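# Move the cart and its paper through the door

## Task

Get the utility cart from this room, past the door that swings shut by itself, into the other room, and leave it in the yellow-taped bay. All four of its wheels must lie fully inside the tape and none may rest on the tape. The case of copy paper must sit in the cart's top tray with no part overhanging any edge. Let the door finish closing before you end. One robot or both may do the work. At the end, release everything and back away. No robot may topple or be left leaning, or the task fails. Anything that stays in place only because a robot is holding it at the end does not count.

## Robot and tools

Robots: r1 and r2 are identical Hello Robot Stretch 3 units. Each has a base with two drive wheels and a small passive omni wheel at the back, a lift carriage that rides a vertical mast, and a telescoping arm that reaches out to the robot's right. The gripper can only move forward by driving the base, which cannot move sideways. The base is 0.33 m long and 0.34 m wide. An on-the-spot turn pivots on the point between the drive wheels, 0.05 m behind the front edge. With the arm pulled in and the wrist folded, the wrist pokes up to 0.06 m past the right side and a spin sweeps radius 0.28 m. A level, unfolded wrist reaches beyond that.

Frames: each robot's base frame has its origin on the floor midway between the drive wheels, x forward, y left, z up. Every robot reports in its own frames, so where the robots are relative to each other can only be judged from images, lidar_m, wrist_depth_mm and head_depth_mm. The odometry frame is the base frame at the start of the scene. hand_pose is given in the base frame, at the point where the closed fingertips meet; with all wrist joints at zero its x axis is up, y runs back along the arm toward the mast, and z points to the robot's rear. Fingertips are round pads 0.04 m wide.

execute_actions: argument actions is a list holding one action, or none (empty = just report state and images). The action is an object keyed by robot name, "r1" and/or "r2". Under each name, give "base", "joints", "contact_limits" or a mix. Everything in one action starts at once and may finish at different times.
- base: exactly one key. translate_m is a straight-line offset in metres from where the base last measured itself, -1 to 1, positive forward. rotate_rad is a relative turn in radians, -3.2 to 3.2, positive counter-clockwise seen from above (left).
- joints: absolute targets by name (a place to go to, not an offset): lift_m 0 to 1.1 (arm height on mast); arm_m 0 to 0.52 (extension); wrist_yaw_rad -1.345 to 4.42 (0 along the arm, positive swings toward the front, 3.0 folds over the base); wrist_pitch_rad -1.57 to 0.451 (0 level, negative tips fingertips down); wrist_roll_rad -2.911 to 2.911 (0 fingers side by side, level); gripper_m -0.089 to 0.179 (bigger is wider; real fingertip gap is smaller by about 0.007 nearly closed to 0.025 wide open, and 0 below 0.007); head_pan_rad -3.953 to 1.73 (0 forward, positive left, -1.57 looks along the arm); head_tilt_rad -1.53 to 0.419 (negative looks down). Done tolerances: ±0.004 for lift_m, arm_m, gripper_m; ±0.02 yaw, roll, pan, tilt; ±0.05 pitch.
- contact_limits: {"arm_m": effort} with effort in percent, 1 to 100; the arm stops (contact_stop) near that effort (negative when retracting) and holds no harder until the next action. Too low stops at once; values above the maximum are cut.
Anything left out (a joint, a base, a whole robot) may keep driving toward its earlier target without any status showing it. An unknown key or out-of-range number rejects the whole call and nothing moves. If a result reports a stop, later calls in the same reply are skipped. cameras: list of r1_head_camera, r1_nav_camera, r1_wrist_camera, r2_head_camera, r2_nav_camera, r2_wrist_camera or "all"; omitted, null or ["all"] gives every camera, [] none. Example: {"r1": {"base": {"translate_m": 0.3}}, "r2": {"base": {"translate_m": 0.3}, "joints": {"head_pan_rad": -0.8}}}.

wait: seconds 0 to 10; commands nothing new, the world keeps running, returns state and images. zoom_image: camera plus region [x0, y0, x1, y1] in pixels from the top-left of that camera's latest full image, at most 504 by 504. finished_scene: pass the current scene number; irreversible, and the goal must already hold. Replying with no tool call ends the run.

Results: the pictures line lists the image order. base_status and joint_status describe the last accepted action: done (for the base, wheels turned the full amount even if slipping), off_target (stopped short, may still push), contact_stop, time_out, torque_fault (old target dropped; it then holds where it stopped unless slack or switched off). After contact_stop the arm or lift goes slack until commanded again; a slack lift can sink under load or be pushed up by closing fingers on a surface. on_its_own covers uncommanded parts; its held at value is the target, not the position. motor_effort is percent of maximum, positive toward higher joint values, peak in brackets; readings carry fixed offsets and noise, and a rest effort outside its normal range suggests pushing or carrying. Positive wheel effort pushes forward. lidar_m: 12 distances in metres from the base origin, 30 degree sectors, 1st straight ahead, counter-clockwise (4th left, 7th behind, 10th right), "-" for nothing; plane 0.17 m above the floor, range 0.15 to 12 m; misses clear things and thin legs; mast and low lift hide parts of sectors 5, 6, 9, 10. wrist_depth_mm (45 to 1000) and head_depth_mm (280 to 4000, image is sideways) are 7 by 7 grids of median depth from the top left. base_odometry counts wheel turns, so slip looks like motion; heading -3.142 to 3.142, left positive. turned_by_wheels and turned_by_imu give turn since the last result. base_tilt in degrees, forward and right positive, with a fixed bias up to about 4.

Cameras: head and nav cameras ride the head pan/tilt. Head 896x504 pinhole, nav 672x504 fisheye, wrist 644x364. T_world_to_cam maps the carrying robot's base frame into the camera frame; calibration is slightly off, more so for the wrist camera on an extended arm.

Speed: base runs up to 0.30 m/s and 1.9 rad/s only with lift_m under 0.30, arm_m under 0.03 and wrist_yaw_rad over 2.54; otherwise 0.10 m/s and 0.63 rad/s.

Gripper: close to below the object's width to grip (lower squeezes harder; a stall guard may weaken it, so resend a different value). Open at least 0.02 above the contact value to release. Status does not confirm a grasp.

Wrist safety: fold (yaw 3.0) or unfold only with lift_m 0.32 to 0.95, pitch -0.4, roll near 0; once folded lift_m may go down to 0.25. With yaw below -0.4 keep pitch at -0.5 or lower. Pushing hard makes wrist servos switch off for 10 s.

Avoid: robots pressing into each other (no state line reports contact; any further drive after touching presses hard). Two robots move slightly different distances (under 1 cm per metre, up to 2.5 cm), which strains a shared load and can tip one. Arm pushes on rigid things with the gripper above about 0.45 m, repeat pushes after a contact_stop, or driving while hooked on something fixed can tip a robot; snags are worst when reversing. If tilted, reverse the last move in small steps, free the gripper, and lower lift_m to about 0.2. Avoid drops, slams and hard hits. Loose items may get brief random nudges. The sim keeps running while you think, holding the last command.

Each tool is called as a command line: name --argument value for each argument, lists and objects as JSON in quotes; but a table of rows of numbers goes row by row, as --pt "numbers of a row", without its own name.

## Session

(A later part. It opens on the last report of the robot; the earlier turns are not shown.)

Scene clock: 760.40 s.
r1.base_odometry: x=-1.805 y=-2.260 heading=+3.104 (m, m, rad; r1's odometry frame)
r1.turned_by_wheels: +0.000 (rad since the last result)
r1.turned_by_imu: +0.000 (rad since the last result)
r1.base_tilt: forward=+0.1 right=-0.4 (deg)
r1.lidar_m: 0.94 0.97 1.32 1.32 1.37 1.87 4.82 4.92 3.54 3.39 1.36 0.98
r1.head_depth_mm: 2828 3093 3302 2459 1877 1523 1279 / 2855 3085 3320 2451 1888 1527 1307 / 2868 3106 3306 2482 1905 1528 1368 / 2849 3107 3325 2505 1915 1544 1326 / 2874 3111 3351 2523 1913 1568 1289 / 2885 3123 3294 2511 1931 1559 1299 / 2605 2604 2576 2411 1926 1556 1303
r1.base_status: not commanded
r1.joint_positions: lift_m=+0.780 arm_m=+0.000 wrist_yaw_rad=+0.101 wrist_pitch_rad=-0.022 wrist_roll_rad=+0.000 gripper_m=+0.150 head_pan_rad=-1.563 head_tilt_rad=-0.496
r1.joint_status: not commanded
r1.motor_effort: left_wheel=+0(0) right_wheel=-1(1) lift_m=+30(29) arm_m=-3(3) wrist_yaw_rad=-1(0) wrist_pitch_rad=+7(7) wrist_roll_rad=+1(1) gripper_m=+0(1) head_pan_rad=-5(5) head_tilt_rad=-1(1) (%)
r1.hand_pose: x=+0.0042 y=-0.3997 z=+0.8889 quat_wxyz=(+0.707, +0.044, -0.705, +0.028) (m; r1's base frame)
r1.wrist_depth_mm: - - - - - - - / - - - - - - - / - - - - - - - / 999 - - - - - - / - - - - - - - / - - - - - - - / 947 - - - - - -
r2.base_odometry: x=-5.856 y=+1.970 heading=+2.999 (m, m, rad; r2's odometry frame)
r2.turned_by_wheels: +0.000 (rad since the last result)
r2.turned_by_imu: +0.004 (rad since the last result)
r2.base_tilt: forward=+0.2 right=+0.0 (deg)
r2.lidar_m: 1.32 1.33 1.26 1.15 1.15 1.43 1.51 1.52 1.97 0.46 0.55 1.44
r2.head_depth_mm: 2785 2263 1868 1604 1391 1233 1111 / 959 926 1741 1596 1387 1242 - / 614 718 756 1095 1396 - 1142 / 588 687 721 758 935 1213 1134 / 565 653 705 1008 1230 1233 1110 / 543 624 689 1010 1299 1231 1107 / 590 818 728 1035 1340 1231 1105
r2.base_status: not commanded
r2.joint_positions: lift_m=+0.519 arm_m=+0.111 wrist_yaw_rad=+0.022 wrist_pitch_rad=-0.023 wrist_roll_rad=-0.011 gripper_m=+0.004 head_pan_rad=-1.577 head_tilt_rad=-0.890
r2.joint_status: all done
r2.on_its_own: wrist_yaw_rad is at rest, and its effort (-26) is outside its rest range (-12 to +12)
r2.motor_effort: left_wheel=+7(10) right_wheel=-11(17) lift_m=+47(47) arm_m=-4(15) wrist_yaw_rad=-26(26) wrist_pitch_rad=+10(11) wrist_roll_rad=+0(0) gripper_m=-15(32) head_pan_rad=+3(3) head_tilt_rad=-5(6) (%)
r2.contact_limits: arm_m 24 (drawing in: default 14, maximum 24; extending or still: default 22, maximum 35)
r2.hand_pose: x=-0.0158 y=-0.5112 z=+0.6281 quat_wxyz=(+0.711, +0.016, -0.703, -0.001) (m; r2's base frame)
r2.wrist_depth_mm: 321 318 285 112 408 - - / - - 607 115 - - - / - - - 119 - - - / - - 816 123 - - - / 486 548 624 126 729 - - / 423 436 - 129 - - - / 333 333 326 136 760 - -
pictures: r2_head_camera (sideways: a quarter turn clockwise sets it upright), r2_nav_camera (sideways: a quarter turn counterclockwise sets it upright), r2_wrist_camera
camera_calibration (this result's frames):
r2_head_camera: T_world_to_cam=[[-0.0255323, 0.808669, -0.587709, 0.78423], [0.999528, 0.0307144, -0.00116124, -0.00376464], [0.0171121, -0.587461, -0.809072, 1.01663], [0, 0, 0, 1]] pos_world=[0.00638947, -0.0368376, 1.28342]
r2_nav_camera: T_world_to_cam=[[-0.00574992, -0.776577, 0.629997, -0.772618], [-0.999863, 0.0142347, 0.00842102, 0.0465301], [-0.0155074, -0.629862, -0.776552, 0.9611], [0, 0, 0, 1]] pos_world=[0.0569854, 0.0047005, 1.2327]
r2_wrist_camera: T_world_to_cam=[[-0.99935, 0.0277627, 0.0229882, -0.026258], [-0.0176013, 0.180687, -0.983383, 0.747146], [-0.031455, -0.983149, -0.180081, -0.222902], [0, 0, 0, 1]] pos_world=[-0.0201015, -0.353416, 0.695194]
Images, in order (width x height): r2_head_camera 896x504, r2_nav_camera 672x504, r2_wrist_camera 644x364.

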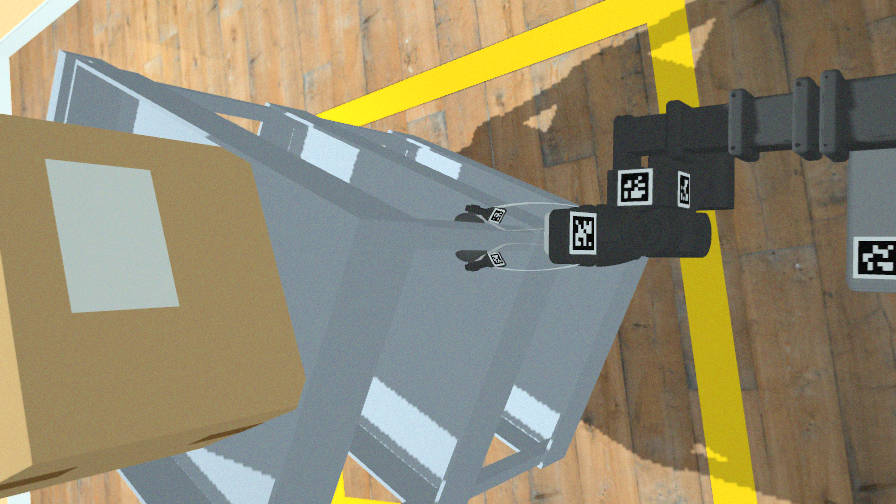

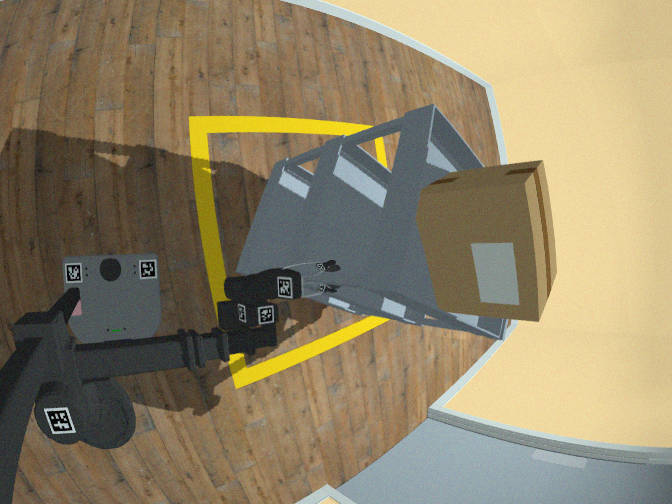

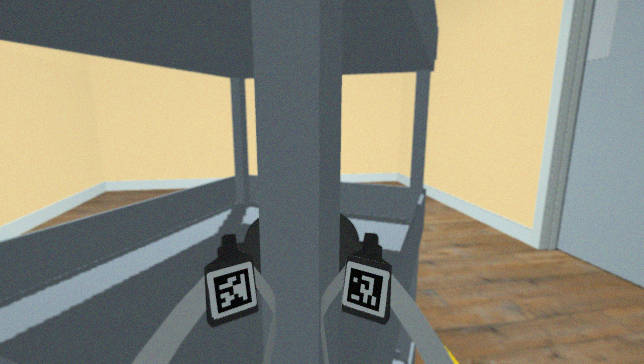

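execute_actions --actions '[{"r2":{"joints":{"gripper_m":0.15}}}]' --cameras '[]'

execute_actions --actions '[{"r2":{"joints":{"arm_m":0.0,"wrist_yaw_rad":0.0}}}]' --cameras '[]'

execute_actions --actions '[{"r2":{"base":{"translate_m":-0.6},"joints":{"wrist_pitch_rad":-0.6,"head_pan_rad":-1.1,"head_tilt_rad":-0.75}}}]' --cameras '["r2_head_camera","r2_nav_camera"]'

Scene clock: 762.70 s.
r1.base_odometry: x=-1.805 y=-2.260 heading=+3.104 (m, m, rad; r1's odometry frame)
r1.turned_by_wheels: +0.000 (rad since the last result)
r1.turned_by_imu: +0.000 (rad since the last result)
r1.base_tilt: forward=+0.0 right=-0.4 (deg)
r1.lidar_m: 0.94 0.97 1.32 1.33 1.37 1.86 4.83 4.89 3.53 3.38 1.36 0.98
r1.head_depth_mm: 2839 3111 3262 2449 1876 1523 1278 / 2851 3123 3311 2469 1899 1523 1314 / 2853 3106 3346 2480 1897 1543 1371 / 2869 3106 3340 2496 1909 1546 1324 / 2871 3103 3325 2518 1926 1571 1301 / 2884 3136 3288 2526 1932 1550 1301 / 2617 2596 2590 2433 1944 1567 1301
r1.base_status: not commanded
r1.joint_positions: lift_m=+0.780 arm_m=+0.000 wrist_yaw_rad=+0.101 wrist_pitch_rad=-0.022 wrist_roll_rad=+0.000 gripper_m=+0.150 head_pan_rad=-1.563 head_tilt_rad=-0.496
r1.joint_status: not commanded
r1.motor_effort: left_wheel=+0(0) right_wheel=-1(1) lift_m=+29(29) arm_m=-4(4) wrist_yaw_rad=+0(0) wrist_pitch_rad=+7(7) wrist_roll_rad=+1(1) gripper_m=+1(1) head_pan_rad=-5(4) head_tilt_rad=-1(1) (%)
r1.hand_pose: x=+0.0042 y=-0.3997 z=+0.8889 quat_wxyz=(+0.707, +0.044, -0.705, +0.028) (m; r1's base frame)
r1.wrist_depth_mm: - - - - - - - / - - - - - - - / 999 - - - - - - / 999 - - - - - - / 997 - - - - - - / 998 - - - - - - / 950 - - - - - -
r2.base_odometry: x=-5.856 y=+1.970 heading=+2.999 (m, m, rad; r2's odometry frame)
r2.turned_by_wheels: +0.000 (rad since the last result)
r2.turned_by_imu: +0.000 (rad since the last result)
r2.base_tilt: forward=+0.2 right=-0.1 (deg)
r2.lidar_m: 1.31 1.33 1.26 1.15 1.16 1.43 1.51 1.53 1.98 0.46 0.55 1.45
r2.head_depth_mm: 2781 2277 1879 1594 1391 1239 1112 / 961 929 1745 1593 1401 1251 - / 615 715 759 1061 1396 1192 1141 / 589 687 719 955 937 1216 1134 / 565 655 707 1010 1229 1230 1109 / 543 627 688 1011 1301 1229 1108 / 583 817 728 1031 1338 1231 1109
r2.base_status: not commanded
r2.joint_positions: lift_m=+0.519 arm_m=+0.110 wrist_yaw_rad=+0.003 wrist_pitch_rad=-0.023 wrist_roll_rad=-0.011 gripper_m=+0.150 head_pan_rad=-1.577 head_tilt_rad=-0.890
r2.joint_status: all done
r2.motor_effort: left_wheel=+1(6) right_wheel=-1(11) lift_m=+47(46) arm_m=-1(4) wrist_yaw_rad=-5(26) wrist_pitch_rad=+10(10) wrist_roll_rad=+0(0) gripper_m=+0(95) head_pan_rad=+3(3) head_tilt_rad=-5(4) (%)
r2.hand_pose: x=-0.0206 y=-0.5109 z=+0.6281 quat_wxyz=(+0.711, +0.010, -0.703, -0.007) (m; r2's base frame)
r2.wrist_depth_mm: 321 320 258 124 412 - - / - - 494 128 - - - / - - 783 132 - - - / - - 759 136 - - - / 487 572 573 141 734 - - / 437 437 412 146 - - - / 319 337 320 152 970 - -
pictures: none
No camera images: the call's "cameras" was empty. Leave "cameras" out to get every camera's image.

Scene clock: 764.77 s.
r1.base_odometry: x=-1.805 y=-2.260 heading=+3.104 (m, m, rad; r1's odometry frame)
r1.turned_by_wheels: +0.000 (rad since the last result)
r1.turned_by_imu: +0.000 (rad since the last result)
r1.base_tilt: forward=+0.0 right=-0.4 (deg)
r1.lidar_m: 0.94 0.97 1.32 1.33 1.37 1.86 4.83 4.91 3.53 3.41 1.35 0.98
r1.head_depth_mm: 2824 3105 3290 2462 1885 1524 1280 / 2867 3119 3317 2469 1904 1521 1317 / 2880 3116 3322 2489 1899 1540 1369 / 2881 3084 3349 2494 1914 1535 1326 / 2901 3143 3313 2522 1911 1577 1297 / 2912 3146 3270 2543 1925 1549 1299 / 2603 2597 2604 2433 1941 1552 1302
r1.base_status: not commanded
r1.joint_positions: lift_m=+0.780 arm_m=+0.000 wrist_yaw_rad=+0.101 wrist_pitch_rad=-0.022 wrist_roll_rad=+0.000 gripper_m=+0.150 head_pan_rad=-1.563 head_tilt_rad=-0.496
r1.joint_status: not commanded
r1.motor_effort: left_wheel=+1(0) right_wheel=-1(1) lift_m=+29(29) arm_m=-3(4) wrist_yaw_rad=-1(1) wrist_pitch_rad=+7(7) wrist_roll_rad=+1(1) gripper_m=+0(1) head_pan_rad=-5(4) head_tilt_rad=+0(1) (%)
r1.hand_pose: x=+0.0042 y=-0.3997 z=+0.8889 quat_wxyz=(+0.707, +0.044, -0.705, +0.028) (m; r1's base frame)
r1.wrist_depth_mm: - - - - - - - / - - - - - - - / 994 - - - - - - / - - - - - - - / - - - - - - - / - - - - - - - / 958 - - - - - -
r2.base_odometry: x=-5.856 y=+1.970 heading=+2.999 (m, m, rad; r2's odometry frame)
r2.turned_by_wheels: +0.000 (rad since the last result)
r2.turned_by_imu: +0.000 (rad since the last result)
r2.base_tilt: forward=+0.2 right=-0.1 (deg)
r2.lidar_m: 1.31 1.33 1.26 1.15 1.16 1.43 1.51 1.52 1.97 0.46 0.55 1.45
r2.head_depth_mm: 2782 2270 1875 1600 1392 1236 1111 / 959 931 1740 1597 1392 1234 - / 614 715 758 1085 1338 1248 - / 588 688 719 950 1020 1236 - / 565 655 706 1013 1212 1236 1111 / 543 626 689 1013 1303 1235 1103 / 583 818 728 1033 1339 1235 1108
r2.base_status: not commanded
r2.joint_positions: lift_m=+0.519 arm_m=+0.001 wrist_yaw_rad=+0.002 wrist_pitch_rad=-0.023 wrist_roll_rad=-0.011 gripper_m=+0.150 head_pan_rad=-1.577 head_tilt_rad=-0.890
r2.joint_status: all done
r2.motor_effort: left_wheel=+1(1) right_wheel=+0(1) lift_m=+47(46) arm_m=-1(3) wrist_yaw_rad=-3(4) wrist_pitch_rad=+10(10) wrist_roll_rad=+0(0) gripper_m=+0(0) head_pan_rad=+3(3) head_tilt_rad=-5(5) (%)
r2.hand_pose: x=-0.0209 y=-0.4017 z=+0.6281 quat_wxyz=(+0.711, +0.009, -0.703, -0.008) (m; r2's base frame)
r2.wrist_depth_mm: 317 317 316 279 - - - / - - 756 481 - - - / - - - - - - - / - - 924 859 - - - / 517 578 622 406 - - - / 351 435 438 302 - - - / 971 303 270 274 - - -
pictures: none
No camera images: the call's "cameras" was empty. Leave "cameras" out to get every camera's image.

Scene clock: 771.77 s.
r1.base_odometry: x=-1.805 y=-2.260 heading=+3.104 (m, m, rad; r1's odometry frame)
r1.turned_by_wheels: +0.000 (rad since the last result)
r1.turned_by_imu: +0.001 (rad since the last result)
r1.base_tilt: forward=+0.1 right=-0.4 (deg)
r1.lidar_m: 0.94 0.97 1.32 1.33 1.37 1.86 4.82 4.90 3.54 3.39 1.35 0.98
r1.head_depth_mm: 2825 3052 3335 2452 1877 1522 1284 / 2845 3070 3347 2456 1883 1529 1318 / 2855 3112 3318 2495 1902 1541 1368 / 2856 3155 3367 2504 1903 1543 1321 / 2875 3140 3329 2472 1916 1576 1300 / 2882 3117 3318 2534 1923 1550 1304 / 2614 2614 2587 2432 1931 1561 1311
r1.base_status: not commanded
r1.joint_positions: lift_m=+0.780 arm_m=+0.000 wrist_yaw_rad=+0.101 wrist_pitch_rad=-0.022 wrist_roll_rad=+0.000 gripper_m=+0.150 head_pan_rad=-1.563 head_tilt_rad=-0.496
r1.joint_status: not commanded
r1.motor_effort: left_wheel=+0(0) right_wheel=-1(1) lift_m=+29(29) arm_m=-3(3) wrist_yaw_rad=-1(1) wrist_pitch_rad=+7(7) wrist_roll_rad=+1(1) gripper_m=+0(0) head_pan_rad=-3(4) head_tilt_rad=-1(1) (%)
r1.hand_pose: x=+0.0042 y=-0.3997 z=+0.8889 quat_wxyz=(+0.707, +0.044, -0.705, +0.028) (m; r1's base frame)
r1.wrist_depth_mm: - - - - - - - / - - - - - - - / 988 - - - - - - / 995 - - - - - - / - - - - - - - / - - - - - - - / 962 - - - - - -
r2.base_odometry: x=-5.262 y=+1.884 heading=+2.999 (m, m, rad; r2's odometry frame)
r2.turned_by_wheels: +0.000 (rad since the last result)
r2.turned_by_imu: +0.000 (rad since the last result)
r2.base_tilt: forward=+0.2 right=-0.1 (deg)
r2.lidar_m: 1.92 1.80 1.15 1.06 1.06 1.00 0.91 0.92 1.14 2.28 0.77 0.74
r2.head_depth_mm: 3072 2939 2250 1815 1525 1309 1162 / 3166 2966 2254 1810 1516 1309 1180 / 3294 1080 2082 1720 1514 1299 1148 / 3390 1141 1351 1478 1484 1301 1143 / 886 901 1289 1218 1412 1300 1145 / 776 837 877 1147 1332 1298 1145 / 781 845 831 1086 1417 1300 1145
r2.base_status: done
r2.joint_positions: lift_m=+0.519 arm_m=+0.001 wrist_yaw_rad=+0.002 wrist_pitch_rad=-0.610 wrist_roll_rad=-0.011 gripper_m=+0.150 head_pan_rad=-1.107 head_tilt_rad=-0.754
r2.joint_status: all done
r2.motor_effort: left_wheel=+1(6) right_wheel=+0(4) lift_m=+46(46) arm_m=-2(1) wrist_yaw_rad=-3(3) wrist_pitch_rad=+5(9) wrist_roll_rad=+0(0) gripper_m=+0(0) head_pan_rad=+4(29) head_tilt_rad=+1(13) (%)
r2.hand_pose: x=-0.0212 y=-0.3423 z=+0.4915 quat_wxyz=(+0.678, +0.214, -0.670, -0.211) (m; r2's base frame)
r2.wrist_depth_mm: - - - - - - 898 / 910 904 - - - - 907 / 784 860 - - - - 841 / 666 874 862 884 911 917 862 / 760 778 761 775 771 812 779 / 686 672 677 676 691 709 698 / 589 595 600 608 607 605 628
pictures: r2_head_camera (sideways: a quarter turn clockwise sets it upright), r2_nav_camera (sideways: a quarter turn counterclockwise sets it upright)
camera_calibration (this result's frames):
r2_head_camera: T_world_to_cam=[[-0.349944, 0.631768, -0.69167, 0.921668], [0.877574, 0.479403, -0.00611575, 0.00343014], [0.327725, -0.609132, -0.722188, 0.901756], [0, 0, 0, 1]] pos_world=[0.0239942, -0.0346371, 1.28875]
r2_nav_camera: T_world_to_cam=[[0.305096, -0.612459, 0.729253, -0.903856], [-0.898475, -0.438966, 0.00722913, 0.047462], [0.31569, -0.657421, -0.684205, 0.838983], [0, 0, 0, 1]] pos_world=[0.0535473, 0.0188248, 1.23283]
Images, in order (width x height): r2_head_camera 896x504, r2_nav_camera 672x504.

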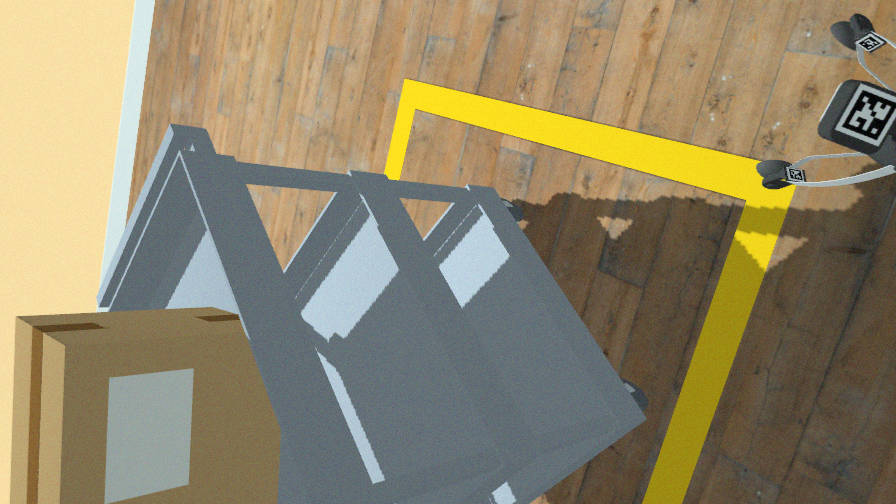

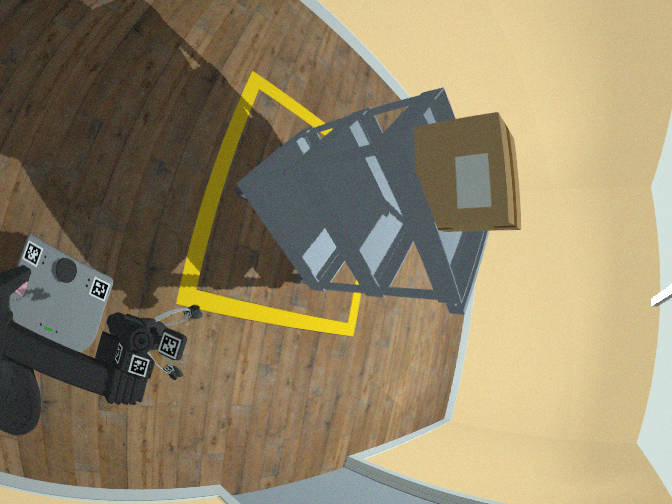

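finished_scene --scene 2

The scene is finished: the task was done.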